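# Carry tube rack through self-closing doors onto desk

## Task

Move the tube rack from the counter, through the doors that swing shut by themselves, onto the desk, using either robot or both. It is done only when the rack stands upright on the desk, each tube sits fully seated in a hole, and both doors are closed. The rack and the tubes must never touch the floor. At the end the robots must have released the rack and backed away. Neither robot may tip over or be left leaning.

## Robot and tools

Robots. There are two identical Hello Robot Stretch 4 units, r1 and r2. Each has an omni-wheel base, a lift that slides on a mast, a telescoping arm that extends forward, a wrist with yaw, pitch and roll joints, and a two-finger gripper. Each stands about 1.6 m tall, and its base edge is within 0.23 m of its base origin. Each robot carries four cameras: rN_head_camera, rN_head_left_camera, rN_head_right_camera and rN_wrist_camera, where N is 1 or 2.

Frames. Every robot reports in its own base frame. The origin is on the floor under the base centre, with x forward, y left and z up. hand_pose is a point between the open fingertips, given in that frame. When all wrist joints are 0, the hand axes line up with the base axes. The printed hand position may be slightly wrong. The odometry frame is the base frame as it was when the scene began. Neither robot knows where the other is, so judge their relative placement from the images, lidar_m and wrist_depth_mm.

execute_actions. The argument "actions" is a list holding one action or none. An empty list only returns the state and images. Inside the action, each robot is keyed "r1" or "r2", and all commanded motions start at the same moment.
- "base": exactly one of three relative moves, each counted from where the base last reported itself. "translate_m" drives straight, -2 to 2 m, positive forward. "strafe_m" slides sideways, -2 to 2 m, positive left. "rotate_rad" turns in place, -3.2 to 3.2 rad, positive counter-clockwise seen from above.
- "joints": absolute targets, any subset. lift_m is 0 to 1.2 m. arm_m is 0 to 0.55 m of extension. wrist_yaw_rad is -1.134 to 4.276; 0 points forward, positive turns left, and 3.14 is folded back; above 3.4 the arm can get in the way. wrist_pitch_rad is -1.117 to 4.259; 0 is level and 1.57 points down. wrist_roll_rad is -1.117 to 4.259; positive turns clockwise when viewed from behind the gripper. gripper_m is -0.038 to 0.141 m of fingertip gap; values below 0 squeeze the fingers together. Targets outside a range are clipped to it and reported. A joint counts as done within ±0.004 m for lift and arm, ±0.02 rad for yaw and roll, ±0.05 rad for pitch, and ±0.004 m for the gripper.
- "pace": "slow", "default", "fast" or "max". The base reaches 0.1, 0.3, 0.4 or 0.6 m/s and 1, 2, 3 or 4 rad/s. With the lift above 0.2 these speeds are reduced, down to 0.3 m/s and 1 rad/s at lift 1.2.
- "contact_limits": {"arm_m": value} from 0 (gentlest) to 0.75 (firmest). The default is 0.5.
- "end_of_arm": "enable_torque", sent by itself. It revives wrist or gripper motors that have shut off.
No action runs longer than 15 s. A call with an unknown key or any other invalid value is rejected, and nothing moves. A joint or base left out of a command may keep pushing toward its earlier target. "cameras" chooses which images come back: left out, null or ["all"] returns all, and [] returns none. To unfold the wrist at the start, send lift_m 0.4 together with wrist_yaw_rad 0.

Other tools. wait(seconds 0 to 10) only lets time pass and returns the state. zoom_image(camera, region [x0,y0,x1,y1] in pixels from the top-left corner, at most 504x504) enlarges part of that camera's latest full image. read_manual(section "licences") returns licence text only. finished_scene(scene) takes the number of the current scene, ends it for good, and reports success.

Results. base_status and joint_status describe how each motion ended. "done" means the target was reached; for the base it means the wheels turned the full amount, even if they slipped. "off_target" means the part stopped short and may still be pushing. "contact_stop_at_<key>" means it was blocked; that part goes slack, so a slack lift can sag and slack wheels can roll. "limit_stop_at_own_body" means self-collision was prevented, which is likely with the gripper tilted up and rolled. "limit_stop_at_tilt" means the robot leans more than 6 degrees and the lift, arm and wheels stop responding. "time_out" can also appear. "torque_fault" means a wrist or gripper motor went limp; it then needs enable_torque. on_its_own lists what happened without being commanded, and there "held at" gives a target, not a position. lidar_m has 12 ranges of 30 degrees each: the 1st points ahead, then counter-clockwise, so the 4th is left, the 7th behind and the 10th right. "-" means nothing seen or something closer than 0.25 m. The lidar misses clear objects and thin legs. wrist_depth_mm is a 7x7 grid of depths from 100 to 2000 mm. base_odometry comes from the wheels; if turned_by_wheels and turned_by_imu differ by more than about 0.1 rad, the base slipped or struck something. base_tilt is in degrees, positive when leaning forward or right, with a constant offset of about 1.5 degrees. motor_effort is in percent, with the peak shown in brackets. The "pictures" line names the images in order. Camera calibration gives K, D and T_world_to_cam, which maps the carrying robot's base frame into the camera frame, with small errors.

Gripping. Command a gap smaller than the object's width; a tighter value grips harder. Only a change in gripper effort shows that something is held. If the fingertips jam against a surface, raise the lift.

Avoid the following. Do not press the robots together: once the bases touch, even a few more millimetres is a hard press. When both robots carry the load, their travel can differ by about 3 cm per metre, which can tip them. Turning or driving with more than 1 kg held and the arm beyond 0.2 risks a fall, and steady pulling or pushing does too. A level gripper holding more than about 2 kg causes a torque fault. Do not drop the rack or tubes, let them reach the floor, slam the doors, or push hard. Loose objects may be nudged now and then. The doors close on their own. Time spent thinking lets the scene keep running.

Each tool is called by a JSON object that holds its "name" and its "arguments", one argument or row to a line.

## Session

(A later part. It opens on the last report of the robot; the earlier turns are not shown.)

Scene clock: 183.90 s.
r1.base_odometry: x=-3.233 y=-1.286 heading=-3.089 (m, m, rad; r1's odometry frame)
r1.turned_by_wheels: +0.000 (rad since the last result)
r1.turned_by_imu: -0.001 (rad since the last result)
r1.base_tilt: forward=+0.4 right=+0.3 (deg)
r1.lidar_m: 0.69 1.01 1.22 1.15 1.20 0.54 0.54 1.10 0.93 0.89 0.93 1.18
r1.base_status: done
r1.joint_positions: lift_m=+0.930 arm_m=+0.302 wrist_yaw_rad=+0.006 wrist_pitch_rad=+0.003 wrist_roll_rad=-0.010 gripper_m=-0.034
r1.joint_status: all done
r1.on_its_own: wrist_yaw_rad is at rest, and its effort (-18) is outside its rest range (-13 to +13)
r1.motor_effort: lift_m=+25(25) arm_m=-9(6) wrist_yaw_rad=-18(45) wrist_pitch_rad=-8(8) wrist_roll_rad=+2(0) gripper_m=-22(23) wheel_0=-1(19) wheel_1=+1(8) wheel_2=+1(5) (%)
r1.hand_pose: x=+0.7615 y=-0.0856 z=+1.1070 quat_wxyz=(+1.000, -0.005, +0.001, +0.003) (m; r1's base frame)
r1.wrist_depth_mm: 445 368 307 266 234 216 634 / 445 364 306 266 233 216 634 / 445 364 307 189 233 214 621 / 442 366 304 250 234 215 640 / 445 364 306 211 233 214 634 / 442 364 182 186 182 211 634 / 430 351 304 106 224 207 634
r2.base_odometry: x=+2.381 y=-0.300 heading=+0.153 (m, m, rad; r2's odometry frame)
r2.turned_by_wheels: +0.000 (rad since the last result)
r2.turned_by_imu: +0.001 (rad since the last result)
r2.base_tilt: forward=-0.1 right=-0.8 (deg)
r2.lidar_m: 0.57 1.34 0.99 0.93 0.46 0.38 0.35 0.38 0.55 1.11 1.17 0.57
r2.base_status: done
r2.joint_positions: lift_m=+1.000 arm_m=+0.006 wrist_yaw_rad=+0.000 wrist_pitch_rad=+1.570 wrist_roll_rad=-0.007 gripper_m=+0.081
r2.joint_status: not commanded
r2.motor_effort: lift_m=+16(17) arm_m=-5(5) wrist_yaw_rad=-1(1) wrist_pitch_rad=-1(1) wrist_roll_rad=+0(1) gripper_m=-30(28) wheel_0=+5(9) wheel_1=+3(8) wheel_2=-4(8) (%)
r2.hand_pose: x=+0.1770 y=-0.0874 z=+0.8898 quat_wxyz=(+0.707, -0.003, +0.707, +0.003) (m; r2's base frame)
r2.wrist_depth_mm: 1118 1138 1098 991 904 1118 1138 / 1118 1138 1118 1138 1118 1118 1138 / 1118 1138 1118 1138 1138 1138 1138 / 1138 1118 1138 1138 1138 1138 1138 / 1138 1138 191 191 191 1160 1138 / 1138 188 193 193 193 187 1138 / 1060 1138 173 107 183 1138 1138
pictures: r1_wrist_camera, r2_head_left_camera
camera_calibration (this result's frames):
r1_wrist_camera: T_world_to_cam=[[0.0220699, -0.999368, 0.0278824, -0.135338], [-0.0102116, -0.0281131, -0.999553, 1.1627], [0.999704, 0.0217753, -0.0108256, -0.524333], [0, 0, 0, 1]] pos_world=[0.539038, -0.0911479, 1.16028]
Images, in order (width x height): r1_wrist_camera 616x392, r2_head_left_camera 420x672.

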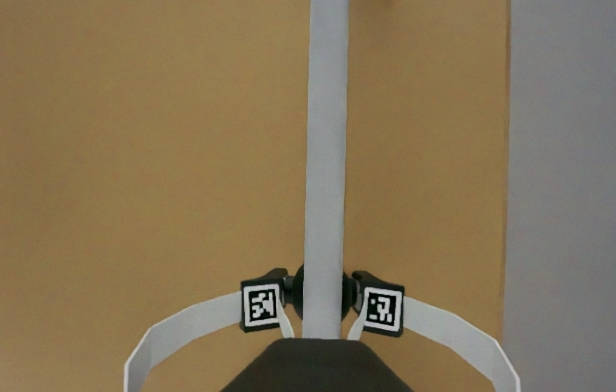

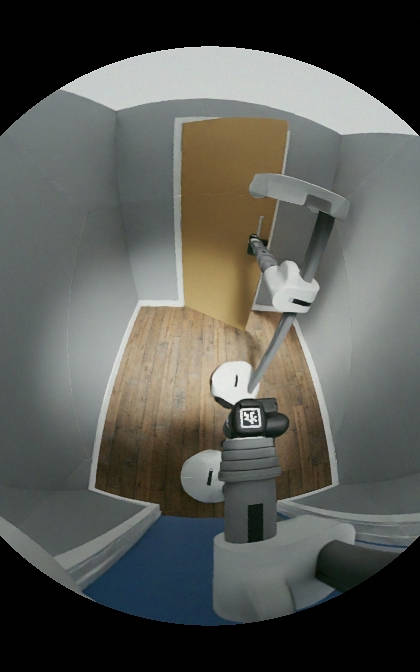

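{"name": "execute_actions", "arguments": {
  "actions": [
    {"r1":{"base":{"strafe_m":0.27},"joints":{"arm_m":0.05},"pace":"slow"},"r2":{"base":{"strafe_m":-0.55}}}
  ],
  "cameras": []
}}

{"name": "execute_actions", "arguments": {
  "actions": [
    {"r1":{"base":{"strafe_m":0.11},"joints":{"arm_m":0.01},"pace":"slow"}}
  ],
  "cameras": []
}}

{"name": "execute_actions", "arguments": {
  "actions": [
    {"r2":{"base":{"translate_m":1.55}}}
  ],
  "cameras": ["r1_wrist_camera","r2_head_left_camera"]
}}

Scene clock: 189.97 s.
r1.base_odometry: x=-3.219 y=-1.556 heading=-3.089 (m, m, rad; r1's odometry frame)
r1.turned_by_wheels: +0.000 (rad since the last result)
r1.turned_by_imu: -0.004 (rad since the last result)
r1.base_tilt: forward=+0.6 right=+0.3 (deg)
r1.lidar_m: 0.45 1.17 0.92 0.87 0.92 1.10 1.13 0.76 0.80 1.16 1.21 0.44
r1.base_status: done
r1.joint_positions: lift_m=+0.930 arm_m=+0.052 wrist_yaw_rad=+0.004 wrist_pitch_rad=+0.005 wrist_roll_rad=-0.010 gripper_m=-0.034
r1.joint_status: all done
r1.motor_effort: lift_m=+25(25) arm_m=-9(10) wrist_yaw_rad=-10(47) wrist_pitch_rad=-14(14) wrist_roll_rad=+1(3) gripper_m=-20(19) wheel_0=-4(18) wheel_1=+3(6) wheel_2=+0(2) (%)
r1.hand_pose: x=+0.5114 y=-0.0864 z=+1.1065 quat_wxyz=(+1.000, -0.005, +0.002, +0.002) (m; r1's base frame)
r1.wrist_depth_mm: 891 866 488 317 236 186 162 / 891 878 484 315 236 186 164 / 904 878 484 315 233 186 165 / 904 891 480 314 235 186 165 / 878 891 477 312 232 185 165 / 904 878 181 187 183 179 166 / 904 866 473 106 215 168 164
r2.base_odometry: x=+2.464 y=-0.843 heading=+0.153 (m, m, rad; r2's odometry frame)
r2.turned_by_wheels: +0.000 (rad since the last result)
r2.turned_by_imu: +0.002 (rad since the last result)
r2.base_tilt: forward=-0.1 right=-0.9 (deg)
r2.lidar_m: 1.88 0.75 0.79 1.18 0.52 0.38 0.25 0.30 0.42 0.55 0.60 0.82
r2.base_status: done
r2.joint_positions: lift_m=+1.000 arm_m=+0.006 wrist_yaw_rad=+0.000 wrist_pitch_rad=+1.570 wrist_roll_rad=-0.007 gripper_m=+0.081
r2.joint_status: not commanded
r2.motor_effort: lift_m=+17(17) arm_m=-5(5) wrist_yaw_rad=-2(3) wrist_pitch_rad=+0(1) wrist_roll_rad=+1(1) gripper_m=-28(29) wheel_0=+3(14) wheel_1=+0(12) wheel_2=+0(3) (%)
r2.hand_pose: x=+0.1770 y=-0.0874 z=+0.8898 quat_wxyz=(+0.707, -0.003, +0.707, +0.003) (m; r2's base frame)
r2.wrist_depth_mm: 917 1098 1138 1138 1118 1098 750 / 1118 1118 1138 1138 1118 1060 732 / 1118 1118 1118 1138 1138 1060 732 / 1138 1138 1138 1138 1138 1042 732 / 1138 1138 191 191 191 991 715 / 1138 188 192 193 193 188 707 / 1138 1138 169 107 184 1008 707
pictures: none
No camera images: the call's "cameras" was empty. Leave "cameras" out to get every camera's image.

Scene clock: 192.40 s.
r1.base_odometry: x=-3.213 y=-1.665 heading=-3.089 (m, m, rad; r1's odometry frame)
r1.turned_by_wheels: +0.000 (rad since the last result)
r1.turned_by_imu: +0.000 (rad since the last result)
r1.base_tilt: forward=+0.5 right=+0.5 (deg)
r1.lidar_m: 0.40 1.11 0.81 0.77 0.82 1.13 1.10 0.81 0.85 1.26 1.31 0.41
r1.base_status: done
r1.joint_positions: lift_m=+0.930 arm_m=+0.011 wrist_yaw_rad=-0.003 wrist_pitch_rad=+0.002 wrist_roll_rad=-0.010 gripper_m=-0.034
r1.joint_status: all done
r1.motor_effort: lift_m=+25(25) arm_m=-6(17) wrist_yaw_rad=+8(43) wrist_pitch_rad=-7(17) wrist_roll_rad=+0(2) gripper_m=-20(24) wheel_0=-5(10) wheel_1=+2(7) wheel_2=-2(8) (%)
r1.hand_pose: x=+0.4701 y=-0.0883 z=+1.1071 quat_wxyz=(+1.000, -0.005, +0.001, -0.001) (m; r1's base frame)
r1.wrist_depth_mm: 931 917 699 362 224 184 156 / 931 946 683 359 234 185 157 / 960 931 668 355 232 184 156 / 931 931 661 357 232 183 155 / 931 917 654 332 231 183 156 / 931 917 181 186 181 176 154 / 931 946 647 107 219 164 156
r2.base_odometry: x=+2.464 y=-0.843 heading=+0.153 (m, m, rad; r2's odometry frame)
r2.turned_by_wheels: +0.000 (rad since the last result)
r2.turned_by_imu: +0.001 (rad since the last result)
r2.base_tilt: forward=-0.1 right=-0.8 (deg)
r2.lidar_m: 1.90 0.83 0.83 1.16 0.53 0.36 0.25 0.28 0.41 0.55 0.59 0.81
r2.base_status: not commanded
r2.joint_positions: lift_m=+1.000 arm_m=+0.006 wrist_yaw_rad=+0.000 wrist_pitch_rad=+1.570 wrist_roll_rad=-0.007 gripper_m=+0.081
r2.joint_status: not commanded
r2.motor_effort: lift_m=+16(17) arm_m=-5(5) wrist_yaw_rad=-2(2) wrist_pitch_rad=+2(2) wrist_roll_rad=+1(1) gripper_m=-27(30) wheel_0=+3(3) wheel_1=+0(0) wheel_2=+0(0) (%)
r2.hand_pose: x=+0.1770 y=-0.0874 z=+0.8898 quat_wxyz=(+0.707, -0.003, +0.707, +0.003) (m; r2's base frame)
r2.wrist_depth_mm: 991 1118 1118 1098 1118 1078 750 / 1118 1118 1138 1118 1160 1060 741 / 1118 1118 1138 1138 1138 1025 732 / 1118 1118 1118 1138 1138 1042 723 / 1118 1138 191 191 191 991 715 / 1138 188 193 192 192 189 707 / 1160 1160 171 107 184 1008 707
pictures: none
No camera images: the call's "cameras" was empty. Leave "cameras" out to get every camera's image.

Scene clock: 199.03 s.
r1.base_odometry: x=-3.213 y=-1.665 heading=-3.089 (m, m, rad; r1's odometry frame)
r1.turned_by_wheels: +0.000 (rad since the last result)
r1.turned_by_imu: +0.001 (rad since the last result)
r1.base_tilt: forward=+0.5 right=+0.3 (deg)
r1.lidar_m: 0.41 1.12 0.80 0.78 0.82 1.12 1.09 1.18 1.33 1.26 0.84 0.40
r1.base_status: not commanded
r1.joint_positions: lift_m=+0.930 arm_m=+0.011 wrist_yaw_rad=-0.003 wrist_pitch_rad=+0.002 wrist_roll_rad=-0.010 gripper_m=-0.034
r1.joint_status: not commanded
r1.motor_effort: lift_m=+25(26) arm_m=-6(6) wrist_yaw_rad=+6(7) wrist_pitch_rad=-8(8) wrist_roll_rad=+0(1) gripper_m=-21(19) wheel_0=-4(4) wheel_1=+1(1) wheel_2=-2(2) (%)
r1.hand_pose: x=+0.4701 y=-0.0883 z=+1.1071 quat_wxyz=(+1.000, -0.005, +0.001, -0.001) (m; r1's base frame)
r1.wrist_depth_mm: 917 931 691 362 224 184 156 / 931 931 683 359 233 185 156 / 931 917 668 357 234 185 156 / 931 946 661 353 233 184 156 / 946 931 661 332 231 183 156 / 917 931 181 185 181 176 155 / 931 931 640 107 220 163 156
r2.base_odometry: x=+3.996 y=-0.606 heading=+0.154 (m, m, rad; r2's odometry frame)
r2.turned_by_wheels: +0.000 (rad since the last result)
r2.turned_by_imu: +0.004 (rad since the last result)
r2.base_tilt: forward=-0.2 right=-0.9 (deg)
r2.lidar_m: 0.33 3.35 0.77 0.55 0.56 0.83 1.82 0.85 0.59 0.55 0.55 0.38
r2.base_status: done
r2.joint_positions: lift_m=+1.000 arm_m=+0.006 wrist_yaw_rad=+0.000 wrist_pitch_rad=+1.570 wrist_roll_rad=-0.007 gripper_m=+0.081
r2.joint_status: not commanded
r2.motor_effort: lift_m=+17(17) arm_m=-5(5) wrist_yaw_rad=-2(2) wrist_pitch_rad=+1(2) wrist_roll_rad=+1(1) gripper_m=-28(29) wheel_0=+5(6) wheel_1=+3(7) wheel_2=-1(12) (%)
r2.hand_pose: x=+0.1770 y=-0.0874 z=+0.8898 quat_wxyz=(+0.707, -0.003, +0.707, +0.003) (m; r2's base frame)
r2.wrist_depth_mm: 1118 1118 366 368 357 347 338 / 1118 1138 1118 574 554 535 512 / 1118 1118 1118 1118 1098 946 732 / 1138 1138 1118 1118 1118 1042 732 / 1098 1160 192 192 191 1008 723 / 1025 187 193 193 192 188 723 / 946 1160 169 107 185 1025 715
pictures: r1_wrist_camera, r2_head_left_camera
camera_calibration (this result's frames):
r1_wrist_camera: T_world_to_cam=[[0.012981, -0.999527, 0.0278862, -0.127275], [-0.0102122, -0.0280196, -0.999555, 1.15973], [0.999864, 0.0126904, -0.0105711, -0.234101], [0, 0, 0, 1]] pos_world=[0.247565, -0.0917487, 1.16029]
Images, in order (width x height): r1_wrist_camera 616x392, r2_head_left_camera 420x672.

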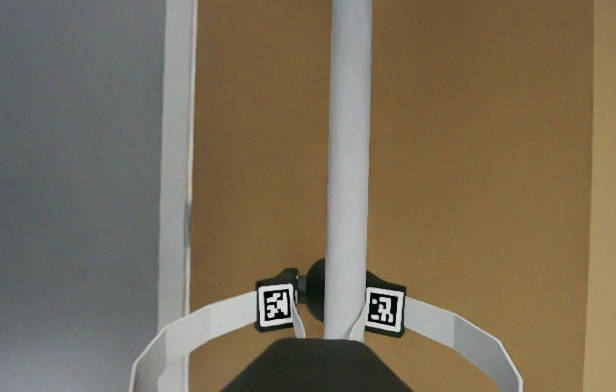

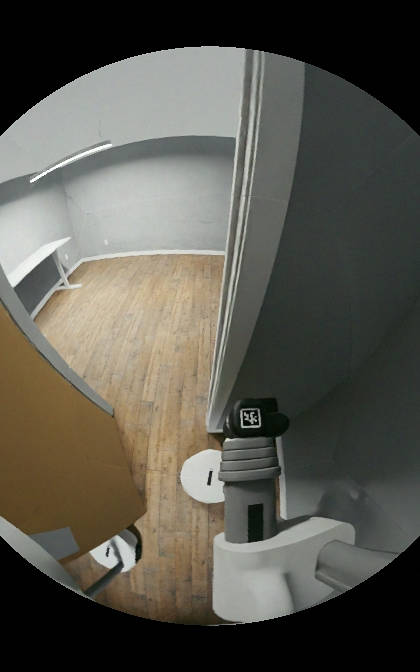

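{"name": "execute_actions", "arguments": {
  "actions": [
    {"r2":{"base":{"strafe_m":0.34}}}
  ],
  "cameras": []
}}

{"name": "execute_actions", "arguments": {
  "actions": [
    {"r2":{"base":{"translate_m":0.2}}}
  ],
  "cameras": ["r2_head_right_camera"]
}}

Scene clock: 202.67 s.
r1.base_odometry: x=-3.213 y=-1.665 heading=-3.089 (m, m, rad; r1's odometry frame)
r1.turned_by_wheels: +0.000 (rad since the last result)
r1.turned_by_imu: +0.001 (rad since the last result)
r1.base_tilt: forward=+0.6 right=+0.3 (deg)
r1.lidar_m: 0.43 1.14 0.82 0.76 0.84 1.11 1.07 1.17 1.34 1.27 1.31 0.41
r1.base_status: not commanded
r1.joint_positions: lift_m=+0.930 arm_m=+0.011 wrist_yaw_rad=-0.003 wrist_pitch_rad=+0.002 wrist_roll_rad=-0.010 gripper_m=-0.034
r1.joint_status: not commanded
r1.motor_effort: lift_m=+26(26) arm_m=-6(6) wrist_yaw_rad=+9(11) wrist_pitch_rad=-9(7) wrist_roll_rad=+2(1) gripper_m=-21(22) wheel_0=-5(5) wheel_1=+1(1) wheel_2=-2(2) (%)
r1.hand_pose: x=+0.4701 y=-0.0883 z=+1.1071 quat_wxyz=(+1.000, -0.005, +0.001, -0.001) (m; r1's base frame)
r1.wrist_depth_mm: 917 931 691 362 224 184 157 / 917 946 691 359 233 185 156 / 917 931 668 357 233 185 156 / 917 946 661 353 232 183 156 / 931 946 654 330 231 183 156 / 946 931 181 185 181 176 155 / 960 931 640 106 220 164 156
r2.base_odometry: x=+3.944 y=-0.270 heading=+0.154 (m, m, rad; r2's odometry frame)
r2.turned_by_wheels: +0.000 (rad since the last result)
r2.turned_by_imu: +0.000 (rad since the last result)
r2.base_tilt: forward=-0.1 right=-0.8 (deg)
r2.lidar_m: 3.63 2.95 0.36 0.26 0.26 0.29 1.88 1.31 0.96 0.91 0.54 0.48
r2.base_status: done
r2.joint_positions: lift_m=+1.000 arm_m=+0.006 wrist_yaw_rad=+0.000 wrist_pitch_rad=+1.570 wrist_roll_rad=-0.007 gripper_m=+0.081
r2.joint_status: not commanded
r2.motor_effort: lift_m=+16(17) arm_m=-5(5) wrist_yaw_rad=-1(2) wrist_pitch_rad=+0(2) wrist_roll_rad=+1(1) gripper_m=-29(28) wheel_0=-4(11) wheel_1=+2(11) wheel_2=+0(3) (%)
r2.hand_pose: x=+0.1770 y=-0.0874 z=+0.8898 quat_wxyz=(+0.707, -0.003, +0.707, +0.003) (m; r2's base frame)
r2.wrist_depth_mm: 1118 1118 1118 1098 1118 488 359 / 891 1138 1138 1118 1138 544 517 / 778 1138 1160 1118 1138 1060 1042 / 715 1078 1138 1138 1138 1160 1138 / 647 904 191 191 191 1138 1160 / 597 188 193 193 193 188 1160 / 554 741 168 107 177 1160 1160
pictures: none
No camera images: the call's "cameras" was empty. Leave "cameras" out to get every camera's image.

Scene clock: 204.73 s.
r1.base_odometry: x=-3.213 y=-1.665 heading=-3.089 (m, m, rad; r1's odometry frame)
r1.turned_by_wheels: +0.000 (rad since the last result)
r1.turned_by_imu: +0.000 (rad since the last result)
r1.base_tilt: forward=+0.5 right=+0.3 (deg)
r1.lidar_m: 0.42 1.14 0.82 0.76 0.81 1.11 1.10 1.17 1.34 1.26 1.33 0.41
r1.base_status: not commanded
r1.joint_positions: lift_m=+0.930 arm_m=+0.011 wrist_yaw_rad=-0.003 wrist_pitch_rad=+0.002 wrist_roll_rad=-0.010 gripper_m=-0.034
r1.joint_status: not commanded
r1.motor_effort: lift_m=+25(26) arm_m=-6(6) wrist_yaw_rad=+8(8) wrist_pitch_rad=-8(8) wrist_roll_rad=-1(1) gripper_m=-18(22) wheel_0=-4(5) wheel_1=+1(1) wheel_2=-2(2) (%)
r1.hand_pose: x=+0.4701 y=-0.0883 z=+1.1071 quat_wxyz=(+1.000, -0.005, +0.001, -0.001) (m; r1's base frame)
r1.wrist_depth_mm: 904 904 699 366 224 185 156 / 931 931 691 359 235 185 156 / 917 946 676 357 234 184 157 / 946 931 668 357 232 183 156 / 917 917 654 330 230 182 155 / 931 946 180 186 181 177 155 / 917 917 647 107 219 164 157
r2.base_odometry: x=+4.141 y=-0.239 heading=+0.154 (m, m, rad; r2's odometry frame)
r2.turned_by_wheels: +0.000 (rad since the last result)
r2.turned_by_imu: +0.001 (rad since the last result)
r2.base_tilt: forward=-0.1 right=-0.8 (deg)
r2.lidar_m: 3.42 2.93 0.47 0.36 0.33 0.38 0.56 1.29 0.96 0.70 0.35 2.76
r2.base_status: done
r2.joint_positions: lift_m=+1.000 arm_m=+0.006 wrist_yaw_rad=+0.000 wrist_pitch_rad=+1.570 wrist_roll_rad=-0.007 gripper_m=+0.081
r2.joint_status: not commanded
r2.motor_effort: lift_m=+17(16) arm_m=-5(5) wrist_yaw_rad=-3(1) wrist_pitch_rad=-1(1) wrist_roll_rad=+1(1) gripper_m=-28(29) wheel_0=+4(8) wheel_1=+3(6) wheel_2=-2(13) (%)
r2.hand_pose: x=+0.1770 y=-0.0874 z=+0.8898 quat_wxyz=(+0.707, -0.003, +0.707, +0.003) (m; r2's base frame)
r2.wrist_depth_mm: 1118 1118 1138 1118 1118 1118 1138 / 1138 1118 1118 1138 1118 1138 1118 / 1078 1118 1138 1118 1138 544 343 / 866 1138 1138 1138 842 488 325 / 778 1060 191 191 191 1138 362 / 715 187 193 192 193 188 1138 / 661 878 167 107 177 1182 1160
pictures: r2_head_right_camera
Images, in order (width x height): r2_head_right_camera 420x672.

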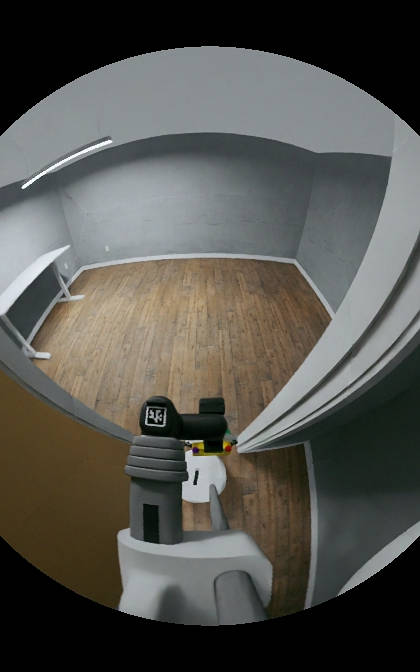

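r1 walks the door shut in reverse while r2 proceeds.

{"name": "execute_actions", "arguments": {
  "actions": [
    {"r2":{"base":{"translate_m":1.75}},"r1":{"base":{"strafe_m":-0.11},"joints":{"arm_m":0.05},"pace":"slow"}}
  ],
  "cameras": []
}}

{"name": "execute_actions", "arguments": {
  "actions": [
    {"r2":{"base":{"rotate_rad":1.57},"pace":"slow"},"r1":{"base":{"strafe_m":-0.27},"joints":{"arm_m":0.32},"pace":"slow"}}
  ],
  "cameras": ["r2_head_camera"]
}}

Scene clock: 215.03 s.
r1.base_odometry: x=-3.219 y=-1.556 heading=-3.089 (m, m, rad; r1's odometry frame)
r1.turned_by_wheels: +0.000 (rad since the last result)
r1.turned_by_imu: +0.002 (rad since the last result)
r1.base_tilt: forward=+0.4 right=+0.4 (deg)
r1.lidar_m: 0.45 1.16 0.93 0.88 0.93 1.12 1.12 1.18 1.23 1.15 1.21 0.46
r1.base_status: done
r1.joint_positions: lift_m=+0.930 arm_m=+0.050 wrist_yaw_rad=+0.007 wrist_pitch_rad=+0.002 wrist_roll_rad=-0.010 gripper_m=-0.034
r1.joint_status: all done
r1.on_its_own: wrist_yaw_rad is at rest, and its effort (-21) is outside its rest range (-13 to +13)
r1.motor_effort: lift_m=+25(25) arm_m=+2(6) wrist_yaw_rad=-21(20) wrist_pitch_rad=-5(7) wrist_roll_rad=+0(3) gripper_m=-19(22) wheel_0=+3(4) wheel_1=-5(10) wheel_2=+4(5) (%)
r1.hand_pose: x=+0.5097 y=-0.0853 z=+1.1072 quat_wxyz=(+1.000, -0.005, +0.001, +0.004) (m; r1's base frame)
r1.wrist_depth_mm: 904 878 496 319 236 185 162 / 904 904 496 319 235 185 163 / 891 866 488 317 234 185 164 / 904 878 484 312 233 185 164 / 891 891 484 187 230 183 164 / 917 878 180 186 183 179 164 / 917 878 473 106 213 167 163
r2.base_odometry: x=+5.871 y=+0.030 heading=+0.154 (m, m, rad; r2's odometry frame)
r2.turned_by_wheels: +0.000 (rad since the last result)
r2.turned_by_imu: +0.004 (rad since the last result)
r2.base_tilt: forward=-0.1 right=-0.8 (deg)
r2.lidar_m: 1.67 1.75 2.09 1.99 2.00 1.53 1.46 1.49 2.04 1.95 2.03 1.75
r2.base_status: done
r2.joint_positions: lift_m=+1.000 arm_m=+0.006 wrist_yaw_rad=+0.000 wrist_pitch_rad=+1.570 wrist_roll_rad=-0.007 gripper_m=+0.081
r2.joint_status: not commanded
r2.motor_effort: lift_m=+17(16) arm_m=-5(5) wrist_yaw_rad=-2(2) wrist_pitch_rad=+1(1) wrist_roll_rad=+1(1) gripper_m=-29(26) wheel_0=+3(10) wheel_1=+4(8) wheel_2=-2(13) (%)
r2.hand_pose: x=+0.1770 y=-0.0874 z=+0.8898 quat_wxyz=(+0.707, -0.003, +0.707, +0.003) (m; r2's base frame)
r2.wrist_depth_mm: 1138 1098 1118 1118 1118 1118 1118 / 1118 1118 1118 1138 1138 1118 1138 / 1118 1138 1118 1160 1138 1138 1138 / 1118 1138 1138 1138 1138 1118 1138 / 1138 1138 192 191 191 1160 1160 / 1138 187 193 193 193 188 1160 / 1160 1160 166 107 184 1160 1138
pictures: none
No camera images: the call's "cameras" was empty. Leave "cameras" out to get every camera's image.

Scene clock: 219.03 s.
r1.base_odometry: x=-3.233 y=-1.286 heading=-3.089 (m, m, rad; r1's odometry frame)
r1.turned_by_wheels: +0.000 (rad since the last result)
r1.turned_by_imu: +0.000 (rad since the last result)
r1.base_tilt: forward=+0.5 right=+0.3 (deg)
r1.lidar_m: 0.70 1.01 1.21 1.16 1.19 1.20 1.13 1.10 0.93 0.89 0.93 1.17
r1.base_status: done
r1.joint_positions: lift_m=+0.930 arm_m=+0.319 wrist_yaw_rad=+0.001 wrist_pitch_rad=+0.002 wrist_roll_rad=-0.010 gripper_m=-0.034
r1.joint_status: all done
r1.motor_effort: lift_m=+26(26) arm_m=+5(8) wrist_yaw_rad=-1(24) wrist_pitch_rad=-7(8) wrist_roll_rad=+3(1) gripper_m=-20(21) wheel_0=+2(7) wheel_1=-5(9) wheel_2=+3(3) (%)
r1.hand_pose: x=+0.7785 y=-0.0872 z=+1.1072 quat_wxyz=(+1.000, -0.005, +0.001, +0.000) (m; r1's base frame)
r1.wrist_depth_mm: 418 349 300 263 233 216 621 / 418 351 300 263 234 216 615 / 418 349 297 262 233 215 627 / 413 347 300 187 232 216 627 / 415 347 300 201 233 216 621 / 415 347 181 184 182 211 634 / 407 347 298 106 224 208 627
r2.base_odometry: x=+5.871 y=+0.030 heading=+1.723 (m, m, rad; r2's odometry frame)
r2.turned_by_wheels: +1.569 (rad since the last result)
r2.turned_by_imu: +1.572 (rad since the last result)
r2.base_tilt: forward=-0.1 right=-0.8 (deg)
r2.lidar_m: 1.99 2.04 1.53 1.45 1.48 2.02 1.95 2.06 1.78 1.68 1.76 2.11
r2.base_status: done
r2.joint_positions: lift_m=+1.000 arm_m=+0.006 wrist_yaw_rad=+0.000 wrist_pitch_rad=+1.570 wrist_roll_rad=-0.007 gripper_m=+0.081
r2.joint_status: not commanded
r2.motor_effort: lift_m=+16(17) arm_m=-5(5) wrist_yaw_rad=-1(1) wrist_pitch_rad=-2(1) wrist_roll_rad=+0(1) gripper_m=-29(29) wheel_0=-6(8) wheel_1=-3(6) wheel_2=-4(8) (%)
r2.hand_pose: x=+0.1770 y=-0.0874 z=+0.8898 quat_wxyz=(+0.707, -0.003, +0.707, +0.003) (m; r2's base frame)
r2.wrist_depth_mm: 1098 1098 1098 1118 1098 1138 1118 / 1118 1118 1138 1118 1138 1138 1138 / 1118 1160 1138 1118 1138 1138 1138 / 1138 1138 1118 1138 1138 1138 1160 / 1138 1138 192 191 191 1138 1160 / 1160 188 193 193 193 189 1160 / 1160 1138 167 107 186 1160 1138
pictures: r2_head_camera
Images, in order (width x height): r2_head_camera 420x560.

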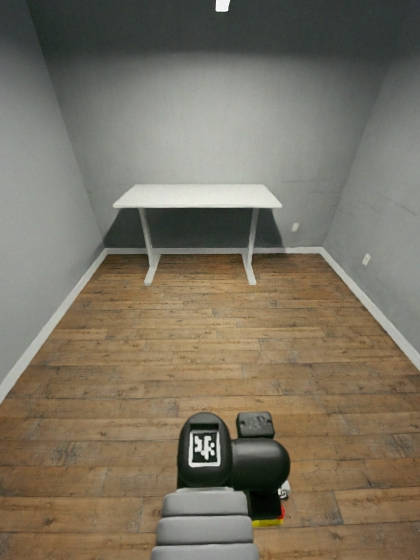

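{"name": "execute_actions", "arguments": {
  "actions": [
    {"r2":{"base":{"translate_m":1.65},"joints":{"lift_m":1.16}},"r1":{"base":{"strafe_m":-0.06},"joints":{"arm_m":0.45},"pace":"slow"}}
  ],
  "cameras": []
}}

{"name": "execute_actions", "arguments": {
  "actions": [
    {"r2":{"joints":{"arm_m":0.06},"pace":"slow"},"r1":{"base":{"strafe_m":-0.045},"joints":{"arm_m":0.55},"pace":"slow"}}
  ],
  "cameras": ["r2_wrist_camera"]
}}

Scene clock: 227.87 s.
r1.base_odometry: x=-3.236 y=-1.226 heading=-3.089 (m, m, rad; r1's odometry frame)
r1.turned_by_wheels: +0.000 (rad since the last result)
r1.turned_by_imu: +0.002 (rad since the last result)
r1.base_tilt: forward=+0.6 right=+0.2 (deg)
r1.lidar_m: 0.85 1.06 1.27 1.21 1.26 1.20 1.10 1.09 0.86 0.82 0.86 1.19
r1.base_status: done
r1.joint_positions: lift_m=+0.930 arm_m=+0.449 wrist_yaw_rad=-0.002 wrist_pitch_rad=+0.002 wrist_roll_rad=-0.010 gripper_m=-0.034
r1.joint_status: all done
r1.motor_effort: lift_m=+26(25) arm_m=+6(6) wrist_yaw_rad=+6(30) wrist_pitch_rad=-6(6) wrist_roll_rad=+1(1) gripper_m=-16(20) wheel_0=+0(8) wheel_1=-4(7) wheel_2=+2(3) (%)
r1.hand_pose: x=+0.9082 y=-0.0880 z=+1.1072 quat_wxyz=(+1.000, -0.005, +0.001, -0.001) (m; r1's base frame)
r1.wrist_depth_mm: 325 300 278 255 237 229 488 / 330 298 276 255 237 229 492 / 327 298 276 255 238 229 488 / 327 298 274 255 236 230 496 / 327 300 277 220 237 229 496 / 327 300 181 183 182 496 500 / 325 300 274 106 233 224 496
r2.base_odometry: x=+5.619 y=+1.660 heading=+1.724 (m, m, rad; r2's odometry frame)
r2.turned_by_wheels: +0.000 (rad since the last result)
r2.turned_by_imu: +0.004 (rad since the last result)
r2.base_tilt: forward=-0.2 right=-0.9 (deg)
r2.lidar_m: 0.34 0.36 0.52 1.41 1.49 2.44 3.69 2.42 1.77 1.67 0.53 0.38
r2.base_status: done
r2.joint_positions: lift_m=+1.160 arm_m=+0.006 wrist_yaw_rad=+0.000 wrist_pitch_rad=+1.570 wrist_roll_rad=-0.007 gripper_m=+0.081
r2.joint_status: all done
r2.motor_effort: lift_m=+20(21) arm_m=-5(5) wrist_yaw_rad=-1(1) wrist_pitch_rad=+1(0) wrist_roll_rad=+1(1) gripper_m=-27(28) wheel_0=+4(12) wheel_1=+2(7) wheel_2=+0(13) (%)
r2.hand_pose: x=+0.1770 y=-0.0874 z=+1.0495 quat_wxyz=(+0.707, -0.003, +0.707, +0.003) (m; r2's base frame)
r2.wrist_depth_mm: 1255 1281 342 330 324 325 325 / 1281 1308 1281 1281 1281 1308 1308 / 1281 1308 1308 1308 1308 1308 1308 / 1281 1308 1308 1308 1281 1281 1308 / 1281 1281 191 191 191 1308 1336 / 1336 188 193 193 193 188 1308 / 1308 1308 168 107 179 1308 1366
pictures: none
No camera images: the call's "cameras" was empty. Leave "cameras" out to get every camera's image.

Scene clock: 230.17 s.
r1.base_odometry: x=-3.239 y=-1.181 heading=-3.089 (m, m, rad; r1's odometry frame)
r1.turned_by_wheels: +0.000 (rad since the last result)
r1.turned_by_imu: +0.001 (rad since the last result)
r1.base_tilt: forward=+0.6 right=+0.5 (deg)
r1.lidar_m: 0.94 1.09 1.31 1.25 1.31 1.19 1.06 1.08 0.83 0.79 0.82 1.13
r1.base_status: done
r1.joint_positions: lift_m=+0.930 arm_m=+0.549 wrist_yaw_rad=+0.002 wrist_pitch_rad=+0.002 wrist_roll_rad=-0.010 gripper_m=-0.034
r1.joint_status: all done
r1.motor_effort: lift_m=+26(26) arm_m=+5(7) wrist_yaw_rad=-5(27) wrist_pitch_rad=-6(8) wrist_roll_rad=+2(1) gripper_m=-20(20) wheel_0=+4(10) wheel_1=-3(8) wheel_2=+5(3) (%)
r1.hand_pose: x=+1.0086 y=-0.0870 z=+1.1072 quat_wxyz=(+1.000, -0.005, +0.001, +0.001) (m; r1's base frame)
r1.wrist_depth_mm: 287 274 263 246 240 389 389 / 287 274 262 245 240 392 389 / 289 273 263 246 240 389 389 / 286 274 263 187 241 387 387 / 286 276 263 246 241 389 389 / 286 274 180 185 183 392 392 / 285 273 264 107 238 236 392
r2.base_odometry: x=+5.619 y=+1.660 heading=+1.724 (m, m, rad; r2's odometry frame)
r2.turned_by_wheels: +0.000 (rad since the last result)
r2.turned_by_imu: +0.001 (rad since the last result)
r2.base_tilt: forward=-0.1 right=-0.8 (deg)
r2.lidar_m: 0.34 0.37 0.51 1.41 1.48 2.26 3.67 2.42 1.75 1.69 0.55 0.25
r2.base_status: not commanded
r2.joint_positions: lift_m=+1.160 arm_m=+0.059 wrist_yaw_rad=+0.000 wrist_pitch_rad=+1.570 wrist_roll_rad=-0.007 gripper_m=+0.081
r2.joint_status: all done
r2.motor_effort: lift_m=+20(20) arm_m=+6(5) wrist_yaw_rad=-3(1) wrist_pitch_rad=-1(0) wrist_roll_rad=+1(1) gripper_m=-27(27) wheel_0=+4(4) wheel_1=+2(2) wheel_2=+0(0) (%)
r2.hand_pose: x=+0.2302 y=-0.0874 z=+1.0495 quat_wxyz=(+0.707, -0.003, +0.707, +0.003) (m; r2's base frame)
r2.wrist_depth_mm: 322 322 322 324 322 324 324 / 1255 343 329 325 324 324 325 / 1308 1308 1281 1281 1308 1281 1308 / 1308 1308 1281 1308 1336 1308 1281 / 1308 1308 191 192 191 1336 1336 / 1336 187 193 193 193 189 1336 / 1308 1308 168 107 183 1308 1336
pictures: r2_wrist_camera
camera_calibration (this result's frames):
r2_wrist_camera: T_world_to_cam=[[0.0163887, -0.999852, 0.00523008, -0.100198], [-0.99959, -0.0162612, 0.0235462, 0.255434], [-0.0234577, -0.00561383, -0.999709, 1.2804], [0, 0, 0, 1]] pos_world=[0.287007, -0.0888411, 1.27454]
Images, in order (width x height): r2_wrist_camera 616x392.

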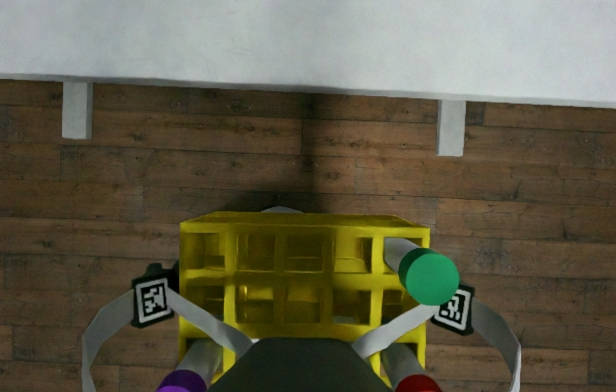

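{"name": "execute_actions", "arguments": {
  "actions": [
    {"r2":{"joints":{"arm_m":0.4},"pace":"slow"},"r1":{"base":{"translate_m":0.105},"joints":{"gripper_m":-0.02},"pace":"slow"}}
  ],
  "cameras": []
}}

{"name": "execute_actions", "arguments": {
  "actions": [
    {"r2":{"joints":{"lift_m":1.114},"pace":"slow"},"r1":{"joints":{"gripper_m":0.09}}}
  ],
  "cameras": []
}}

{"name": "execute_actions", "arguments": {
  "actions": [
    {"r2":{"joints":{"gripper_m":0.141},"pace":"slow"},"r1":{"joints":{"arm_m":0.1}}}
  ],
  "cameras": []
}}

{"name": "execute_actions", "arguments": {
  "actions": [
    {"r2":{"joints":{"lift_m":1.2}}}
  ],
  "cameras": ["r2_wrist_camera","r1_head_left_camera"]
}}

Scene clock: 238.23 s.
r1.base_odometry: x=-3.343 y=-1.187 heading=-3.090 (m, m, rad; r1's odometry frame)
r1.turned_by_wheels: -0.001 (rad since the last result)
r1.turned_by_imu: -0.001 (rad since the last result)
r1.base_tilt: forward=+0.5 right=+0.4 (deg)
r1.lidar_m: 0.95 1.05 1.33 1.25 1.32 1.30 1.17 1.15 0.81 0.79 0.82 1.09
r1.base_status: done
r1.joint_positions: lift_m=+0.930 arm_m=+0.549 wrist_yaw_rad=-0.006 wrist_pitch_rad=+0.002 wrist_roll_rad=-0.010 gripper_m=-0.020
r1.joint_status: all done
r1.on_its_own: wrist_yaw_rad is at rest, and its effort (+18) is outside its rest range (-13 to +13)
r1.motor_effort: lift_m=+26(25) arm_m=+5(5) wrist_yaw_rad=+18(16) wrist_pitch_rad=-8(7) wrist_roll_rad=+0(2) gripper_m=-15(18) wheel_0=-4(1) wheel_1=+0(6) wheel_2=-9(9) (%)
r1.hand_pose: x=+1.0080 y=-0.0891 z=+1.1072 quat_wxyz=(+1.000, -0.005, +0.001, -0.003) (m; r1's base frame)
r1.wrist_depth_mm: 256 254 252 250 249 273 287 / 257 255 254 251 248 274 286 / 258 254 252 251 249 273 287 / 257 255 254 252 249 274 287 / 258 256 253 216 249 276 287 / 256 255 253 184 184 274 289 / 258 255 252 107 249 274 286
r2.base_odometry: x=+5.619 y=+1.660 heading=+1.724 (m, m, rad; r2's odometry frame)
r2.turned_by_wheels: +0.000 (rad since the last result)
r2.turned_by_imu: +0.002 (rad since the last result)
r2.base_tilt: forward=-0.1 right=-0.8 (deg)
r2.lidar_m: 0.35 0.36 0.51 1.42 1.48 2.18 3.70 2.39 1.76 1.71 0.55 0.36
r2.base_status: not commanded
r2.joint_positions: lift_m=+1.160 arm_m=+0.399 wrist_yaw_rad=+0.000 wrist_pitch_rad=+1.570 wrist_roll_rad=-0.007 gripper_m=+0.081
r2.joint_status: all done
r2.motor_effort: lift_m=+20(20) arm_m=+5(4) wrist_yaw_rad=-2(2) wrist_pitch_rad=+1(0) wrist_roll_rad=+1(1) gripper_m=-28(26) wheel_0=+4(4) wheel_1=+2(2) wheel_2=+0(0) (%)
r2.hand_pose: x=+0.5702 y=-0.0874 z=+1.0495 quat_wxyz=(+0.707, -0.003, +0.707, +0.003) (m; r2's base frame)
r2.wrist_depth_mm: 319 322 322 322 320 322 322 / 322 322 324 325 324 322 324 / 324 324 324 325 325 325 325 / 327 325 325 325 327 327 327 / 327 325 191 191 191 327 329 / 329 187 192 193 193 189 330 / 332 330 168 107 184 330 334
pictures: none
No camera images: the call's "cameras" was empty. Leave "cameras" out to get every camera's image.

Scene clock: 240.07 s.
r1.base_odometry: x=-3.344 y=-1.187 heading=-3.089 (m, m, rad; r1's odometry frame)
r1.turned_by_wheels: +0.001 (rad since the last result)
r1.turned_by_imu: +0.001 (rad since the last result)
r1.base_tilt: forward=+0.4 right=+0.4 (deg)
r1.lidar_m: 0.98 1.05 1.32 1.26 1.31 1.32 1.17 1.15 0.83 0.78 0.81 1.08
r1.base_status: not commanded
r1.joint_positions: lift_m=+0.930 arm_m=+0.549 wrist_yaw_rad=+0.000 wrist_pitch_rad=+0.002 wrist_roll_rad=-0.010 gripper_m=+0.090
r1.joint_status: all done
r1.motor_effort: lift_m=+26(26) arm_m=+5(5) wrist_yaw_rad=-3(20) wrist_pitch_rad=-7(6) wrist_roll_rad=+0(1) gripper_m=+2(13) wheel_0=-1(4) wheel_1=+0(0) wheel_2=-3(9) (%)
r1.hand_pose: x=+1.0085 y=-0.0873 z=+1.1072 quat_wxyz=(+1.000, -0.005, +0.001, +0.000) (m; r1's base frame)
r1.wrist_depth_mm: 286 286 286 286 286 271 283 / 285 286 285 286 286 272 285 / 283 287 286 285 283 272 285 / 286 287 286 289 286 272 286 / 285 286 286 287 285 272 286 / 286 285 204 286 200 271 287 / 286 287 287 107 287 272 286
r2.base_odometry: x=+5.619 y=+1.660 heading=+1.724 (m, m, rad; r2's odometry frame)
r2.turned_by_wheels: +0.000 (rad since the last result)
r2.turned_by_imu: +0.000 (rad since the last result)
r2.base_tilt: forward=-0.1 right=-0.8 (deg)
r2.lidar_m: 0.35 0.36 0.53 1.40 1.47 2.14 3.68 2.44 1.78 1.67 0.51 0.38
r2.base_status: not commanded
r2.joint_positions: lift_m=+1.114 arm_m=+0.399 wrist_yaw_rad=+0.000 wrist_pitch_rad=+1.570 wrist_roll_rad=-0.007 gripper_m=+0.081
r2.joint_status: all done
r2.motor_effort: lift_m=+15(17) arm_m=+6(5) wrist_yaw_rad=-1(1) wrist_pitch_rad=-2(2) wrist_roll_rad=+1(1) gripper_m=-28(28) wheel_0=+4(4) wheel_1=+2(2) wheel_2=+0(0) (%)
r2.hand_pose: x=+0.5702 y=-0.0874 z=+1.0039 quat_wxyz=(+0.707, -0.003, +0.707, +0.003) (m; r2's base frame)
r2.wrist_depth_mm: 276 276 276 274 276 276 277 / 276 276 277 277 277 277 278 / 277 279 278 279 278 278 279 / 278 278 278 278 281 279 281 / 281 279 191 191 191 282 282 / 281 188 193 193 193 188 283 / 283 285 168 107 185 286 286
pictures: none
No camera images: the call's "cameras" was empty. Leave "cameras" out to get every camera's image.

Scene clock: 243.27 s.
r1.base_odometry: x=-3.344 y=-1.187 heading=-3.089 (m, m, rad; r1's odometry frame)
r1.turned_by_wheels: +0.000 (rad since the last result)
r1.turned_by_imu: +0.000 (rad since the last result)
r1.base_tilt: forward=+0.5 right=+0.2 (deg)
r1.lidar_m: 0.98 1.06 1.32 1.26 1.30 1.28 1.16 1.17 0.81 0.78 0.81 1.07
r1.base_status: not commanded
r1.joint_positions: lift_m=+0.930 arm_m=+0.101 wrist_yaw_rad=+0.000 wrist_pitch_rad=+0.002 wrist_roll_rad=-0.010 gripper_m=+0.090
r1.joint_status: all done
r1.motor_effort: lift_m=+25(26) arm_m=-7(6) wrist_yaw_rad=+1(1) wrist_pitch_rad=-7(5) wrist_roll_rad=+1(2) gripper_m=-4(3) wheel_0=-1(1) wheel_1=+0(0) wheel_2=-3(3) (%)
r1.hand_pose: x=+0.5606 y=-0.0874 z=+1.1072 quat_wxyz=(+1.000, -0.005, +0.001, +0.000) (m; r1's base frame)
r1.wrist_depth_mm: 741 741 741 741 723 732 741 / 732 732 741 741 741 750 732 / 732 732 741 750 741 732 741 / 741 741 732 741 741 741 741 / 759 741 741 732 723 750 750 / 741 750 204 750 200 741 741 / 750 741 750 107 741 741 750
r2.base_odometry: x=+5.619 y=+1.660 heading=+1.724 (m, m, rad; r2's odometry frame)
r2.turned_by_wheels: +0.000 (rad since the last result)
r2.turned_by_imu: +0.001 (rad since the last result)
r2.base_tilt: forward=-0.1 right=-0.9 (deg)
r2.lidar_m: 0.35 0.37 0.51 1.42 1.48 2.14 3.69 2.40 1.77 1.68 0.53 0.37
r2.base_status: not commanded
r2.joint_positions: lift_m=+1.114 arm_m=+0.399 wrist_yaw_rad=+0.000 wrist_pitch_rad=+1.570 wrist_roll_rad=-0.007 gripper_m=+0.141
r2.joint_status: all done
r2.motor_effort: lift_m=+16(16) arm_m=+6(5) wrist_yaw_rad=-2(2) wrist_pitch_rad=+1(2) wrist_roll_rad=+1(1) gripper_m=+0(27) wheel_0=+4(4) wheel_1=+2(2) wheel_2=+0(0) (%)
r2.hand_pose: x=+0.5701 y=-0.0874 z=+1.0039 quat_wxyz=(+0.707, -0.003, +0.707, +0.003) (m; r2's base frame)
r2.wrist_depth_mm: 274 276 277 276 276 276 276 / 276 277 277 277 278 278 279 / 277 278 278 279 279 279 279 / 278 279 279 279 281 281 281 / 281 279 206 240 204 283 282 / 281 281 206 206 206 282 283 / 283 283 186 107 194 285 286
pictures: none
No camera images: the call's "cameras" was empty. Leave "cameras" out to get every camera's image.

Scene clock: 244.63 s.
r1.base_odometry: x=-3.344 y=-1.187 heading=-3.089 (m, m, rad; r1's odometry frame)
r1.turned_by_wheels: +0.000 (rad since the last result)
r1.turned_by_imu: +0.000 (rad since the last result)
r1.base_tilt: forward=+0.3 right=+0.3 (deg)
r1.lidar_m: 0.98 1.08 1.32 1.26 1.33 1.31 1.15 1.14 0.82 0.78 0.81 1.09
r1.base_status: not commanded
r1.joint_positions: lift_m=+0.930 arm_m=+0.101 wrist_yaw_rad=+0.000 wrist_pitch_rad=+0.002 wrist_roll_rad=-0.010 gripper_m=+0.090
r1.joint_status: not commanded
r1.motor_effort: lift_m=+25(26) arm_m=-7(7) wrist_yaw_rad=+0(1) wrist_pitch_rad=-6(7) wrist_roll_rad=+0(0) gripper_m=+0(3) wheel_0=-1(1) wheel_1=+0(0) wheel_2=-3(3) (%)
r1.hand_pose: x=+0.5606 y=-0.0874 z=+1.1072 quat_wxyz=(+1.000, -0.005, +0.001, +0.000) (m; r1's base frame)
r1.wrist_depth_mm: 750 732 750 741 732 741 750 / 750 741 741 750 741 741 741 / 741 732 750 741 741 732 741 / 732 741 741 750 741 741 741 / 741 732 741 750 723 750 750 / 750 732 204 741 200 741 741 / 750 732 741 106 759 732 741
r2.base_odometry: x=+5.619 y=+1.660 heading=+1.724 (m, m, rad; r2's odometry frame)
r2.turned_by_wheels: +0.000 (rad since the last result)
r2.turned_by_imu: +0.000 (rad since the last result)
r2.base_tilt: forward=-0.1 right=-0.9 (deg)
r2.lidar_m: 0.34 0.37 0.50 1.39 1.49 2.15 3.70 2.43 1.76 1.68 0.53 0.35
r2.base_status: not commanded
r2.joint_positions: lift_m=+1.200 arm_m=+0.399 wrist_yaw_rad=+0.000 wrist_pitch_rad=+1.570 wrist_roll_rad=-0.007 gripper_m=+0.141
r2.joint_status: all done
r2.motor_effort: lift_m=+20(21) arm_m=+5(5) wrist_yaw_rad=-2(1) wrist_pitch_rad=+0(1) wrist_roll_rad=+1(1) gripper_m=+1(0) wheel_0=+4(4) wheel_1=+2(2) wheel_2=+0(0) (%)
r2.hand_pose: x=+0.5701 y=-0.0874 z=+1.0895 quat_wxyz=(+0.707, -0.003, +0.707, +0.003) (m; r2's base frame)
r2.wrist_depth_mm: 362 359 359 359 362 362 362 / 362 362 364 362 366 364 364 / 364 366 366 366 362 366 368 / 366 364 368 366 368 366 368 / 368 366 368 327 368 370 370 / 370 368 291 293 274 373 373 / 370 373 373 107 373 373 373
pictures: r1_head_left_camera, r2_wrist_camera
camera_calibration (this result's frames):
r2_wrist_camera: T_world_to_cam=[[0.0163892, -0.999852, 0.00522806, -0.105976], [-0.999588, -0.0162611, 0.0236703, 0.59419], [-0.0235818, -0.00561384, -0.999706, 1.32834], [0, 0, 0, 1]] pos_world=[0.627006, -0.0888411, 1.31444]
Images, in order (width x height): r1_head_left_camera 420x672, r2_wrist_camera 616x392.

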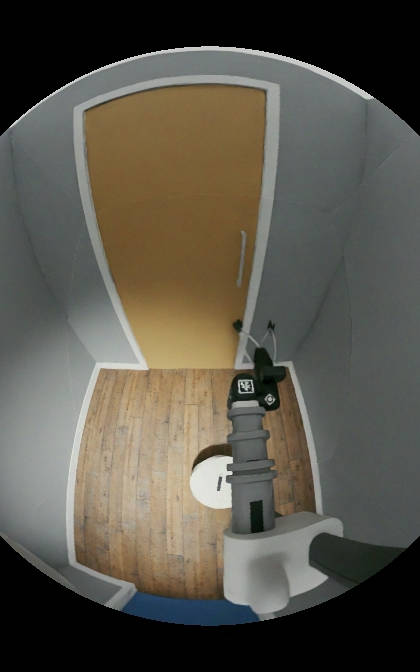

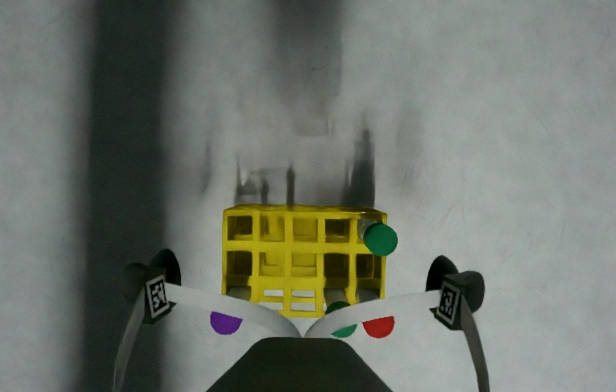

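{"name": "execute_actions", "arguments": {
  "actions": [
    {"r2":{"base":{"translate_m":-0.3},"joints":{"arm_m":0.01}}}
  ],
  "cameras": ["r2_head_right_camera"]
}}

{"name": "zoom_image", "arguments": {
  "camera": "r2_head_right_camera",
  "region": [140,220,300,360]
}}

Scene clock: 248.63 s.
r1.base_odometry: x=-3.344 y=-1.187 heading=-3.089 (m, m, rad; r1's odometry frame)
r1.turned_by_wheels: +0.000 (rad since the last result)
r1.turned_by_imu: +0.001 (rad since the last result)
r1.base_tilt: forward=+0.4 right=+0.3 (deg)
r1.lidar_m: 0.98 1.07 1.32 1.27 1.30 1.32 1.16 1.17 0.84 0.78 0.82 1.08
r1.base_status: not commanded
r1.joint_positions: lift_m=+0.930 arm_m=+0.101 wrist_yaw_rad=+0.000 wrist_pitch_rad=+0.002 wrist_roll_rad=-0.010 gripper_m=+0.090
r1.joint_status: not commanded
r1.motor_effort: lift_m=+26(25) arm_m=-7(6) wrist_yaw_rad=+2(1) wrist_pitch_rad=-8(5) wrist_roll_rad=+1(2) gripper_m=+1(3) wheel_0=-1(1) wheel_1=+0(0) wheel_2=-3(3) (%)
r1.hand_pose: x=+0.5606 y=-0.0874 z=+1.1072 quat_wxyz=(+1.000, -0.005, +0.001, +0.000) (m; r1's base frame)
r1.wrist_depth_mm: 750 741 750 732 741 741 732 / 732 741 741 723 741 741 741 / 732 741 732 732 732 741 750 / 741 732 750 750 741 741 741 / 741 732 741 741 723 759 741 / 741 741 203 732 200 741 750 / 741 750 750 106 750 741 741
r2.base_odometry: x=+5.665 y=+1.364 heading=+1.724 (m, m, rad; r2's odometry frame)
r2.turned_by_wheels: +0.000 (rad since the last result)
r2.turned_by_imu: +0.000 (rad since the last result)
r2.base_tilt: forward=-0.1 right=-0.9 (deg)
r2.lidar_m: 0.65 0.67 0.95 1.40 1.46 2.12 3.37 2.43 1.75 1.71 0.97 0.67
r2.base_status: done
r2.joint_positions: lift_m=+1.200 arm_m=+0.011 wrist_yaw_rad=+0.000 wrist_pitch_rad=+1.570 wrist_roll_rad=-0.007 gripper_m=+0.141
r2.joint_status: all done
r2.motor_effort: lift_m=+20(20) arm_m=-5(9) wrist_yaw_rad=-1(1) wrist_pitch_rad=+0(1) wrist_roll_rad=+1(1) gripper_m=-2(2) wheel_0=-4(10) wheel_1=-2(8) wheel_2=+3(13) (%)
r2.hand_pose: x=+0.1820 y=-0.0874 z=+1.0895 quat_wxyz=(+0.707, -0.003, +0.707, +0.003) (m; r2's base frame)
r2.wrist_depth_mm: 1336 1336 1308 1308 1336 1308 1336 / 1336 1308 1336 1308 1336 1366 1336 / 1366 1336 1308 1336 1336 1366 1366 / 1308 1366 1336 1336 1336 1336 1366 / 1366 1336 1138 1118 1366 1366 1336 / 1366 1366 1118 1138 1366 1366 1366 / 1366 1366 1366 107 1397 1366 1397
pictures: r2_head_right_camera
Images, in order (width x height): r2_head_right_camera 420x672.

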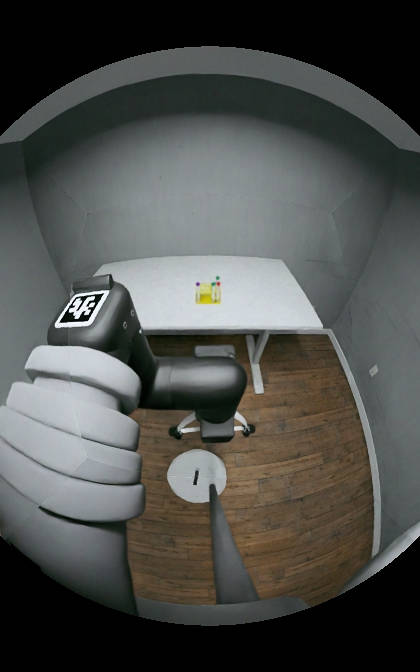

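Region (140, 220, 300, 360) of r2_head_right_camera's 420x672 image, scaled by 3.150, with more detail than that image has; it fills the top 441 rows of this view, and the rest is white.

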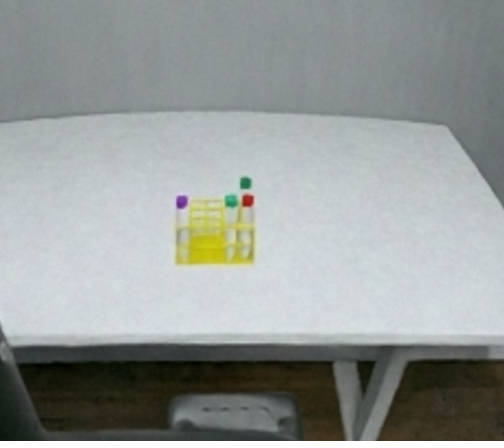

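{"name": "finished_scene", "arguments": {
  "scene": 1
}}

The scene is finished: the task was done.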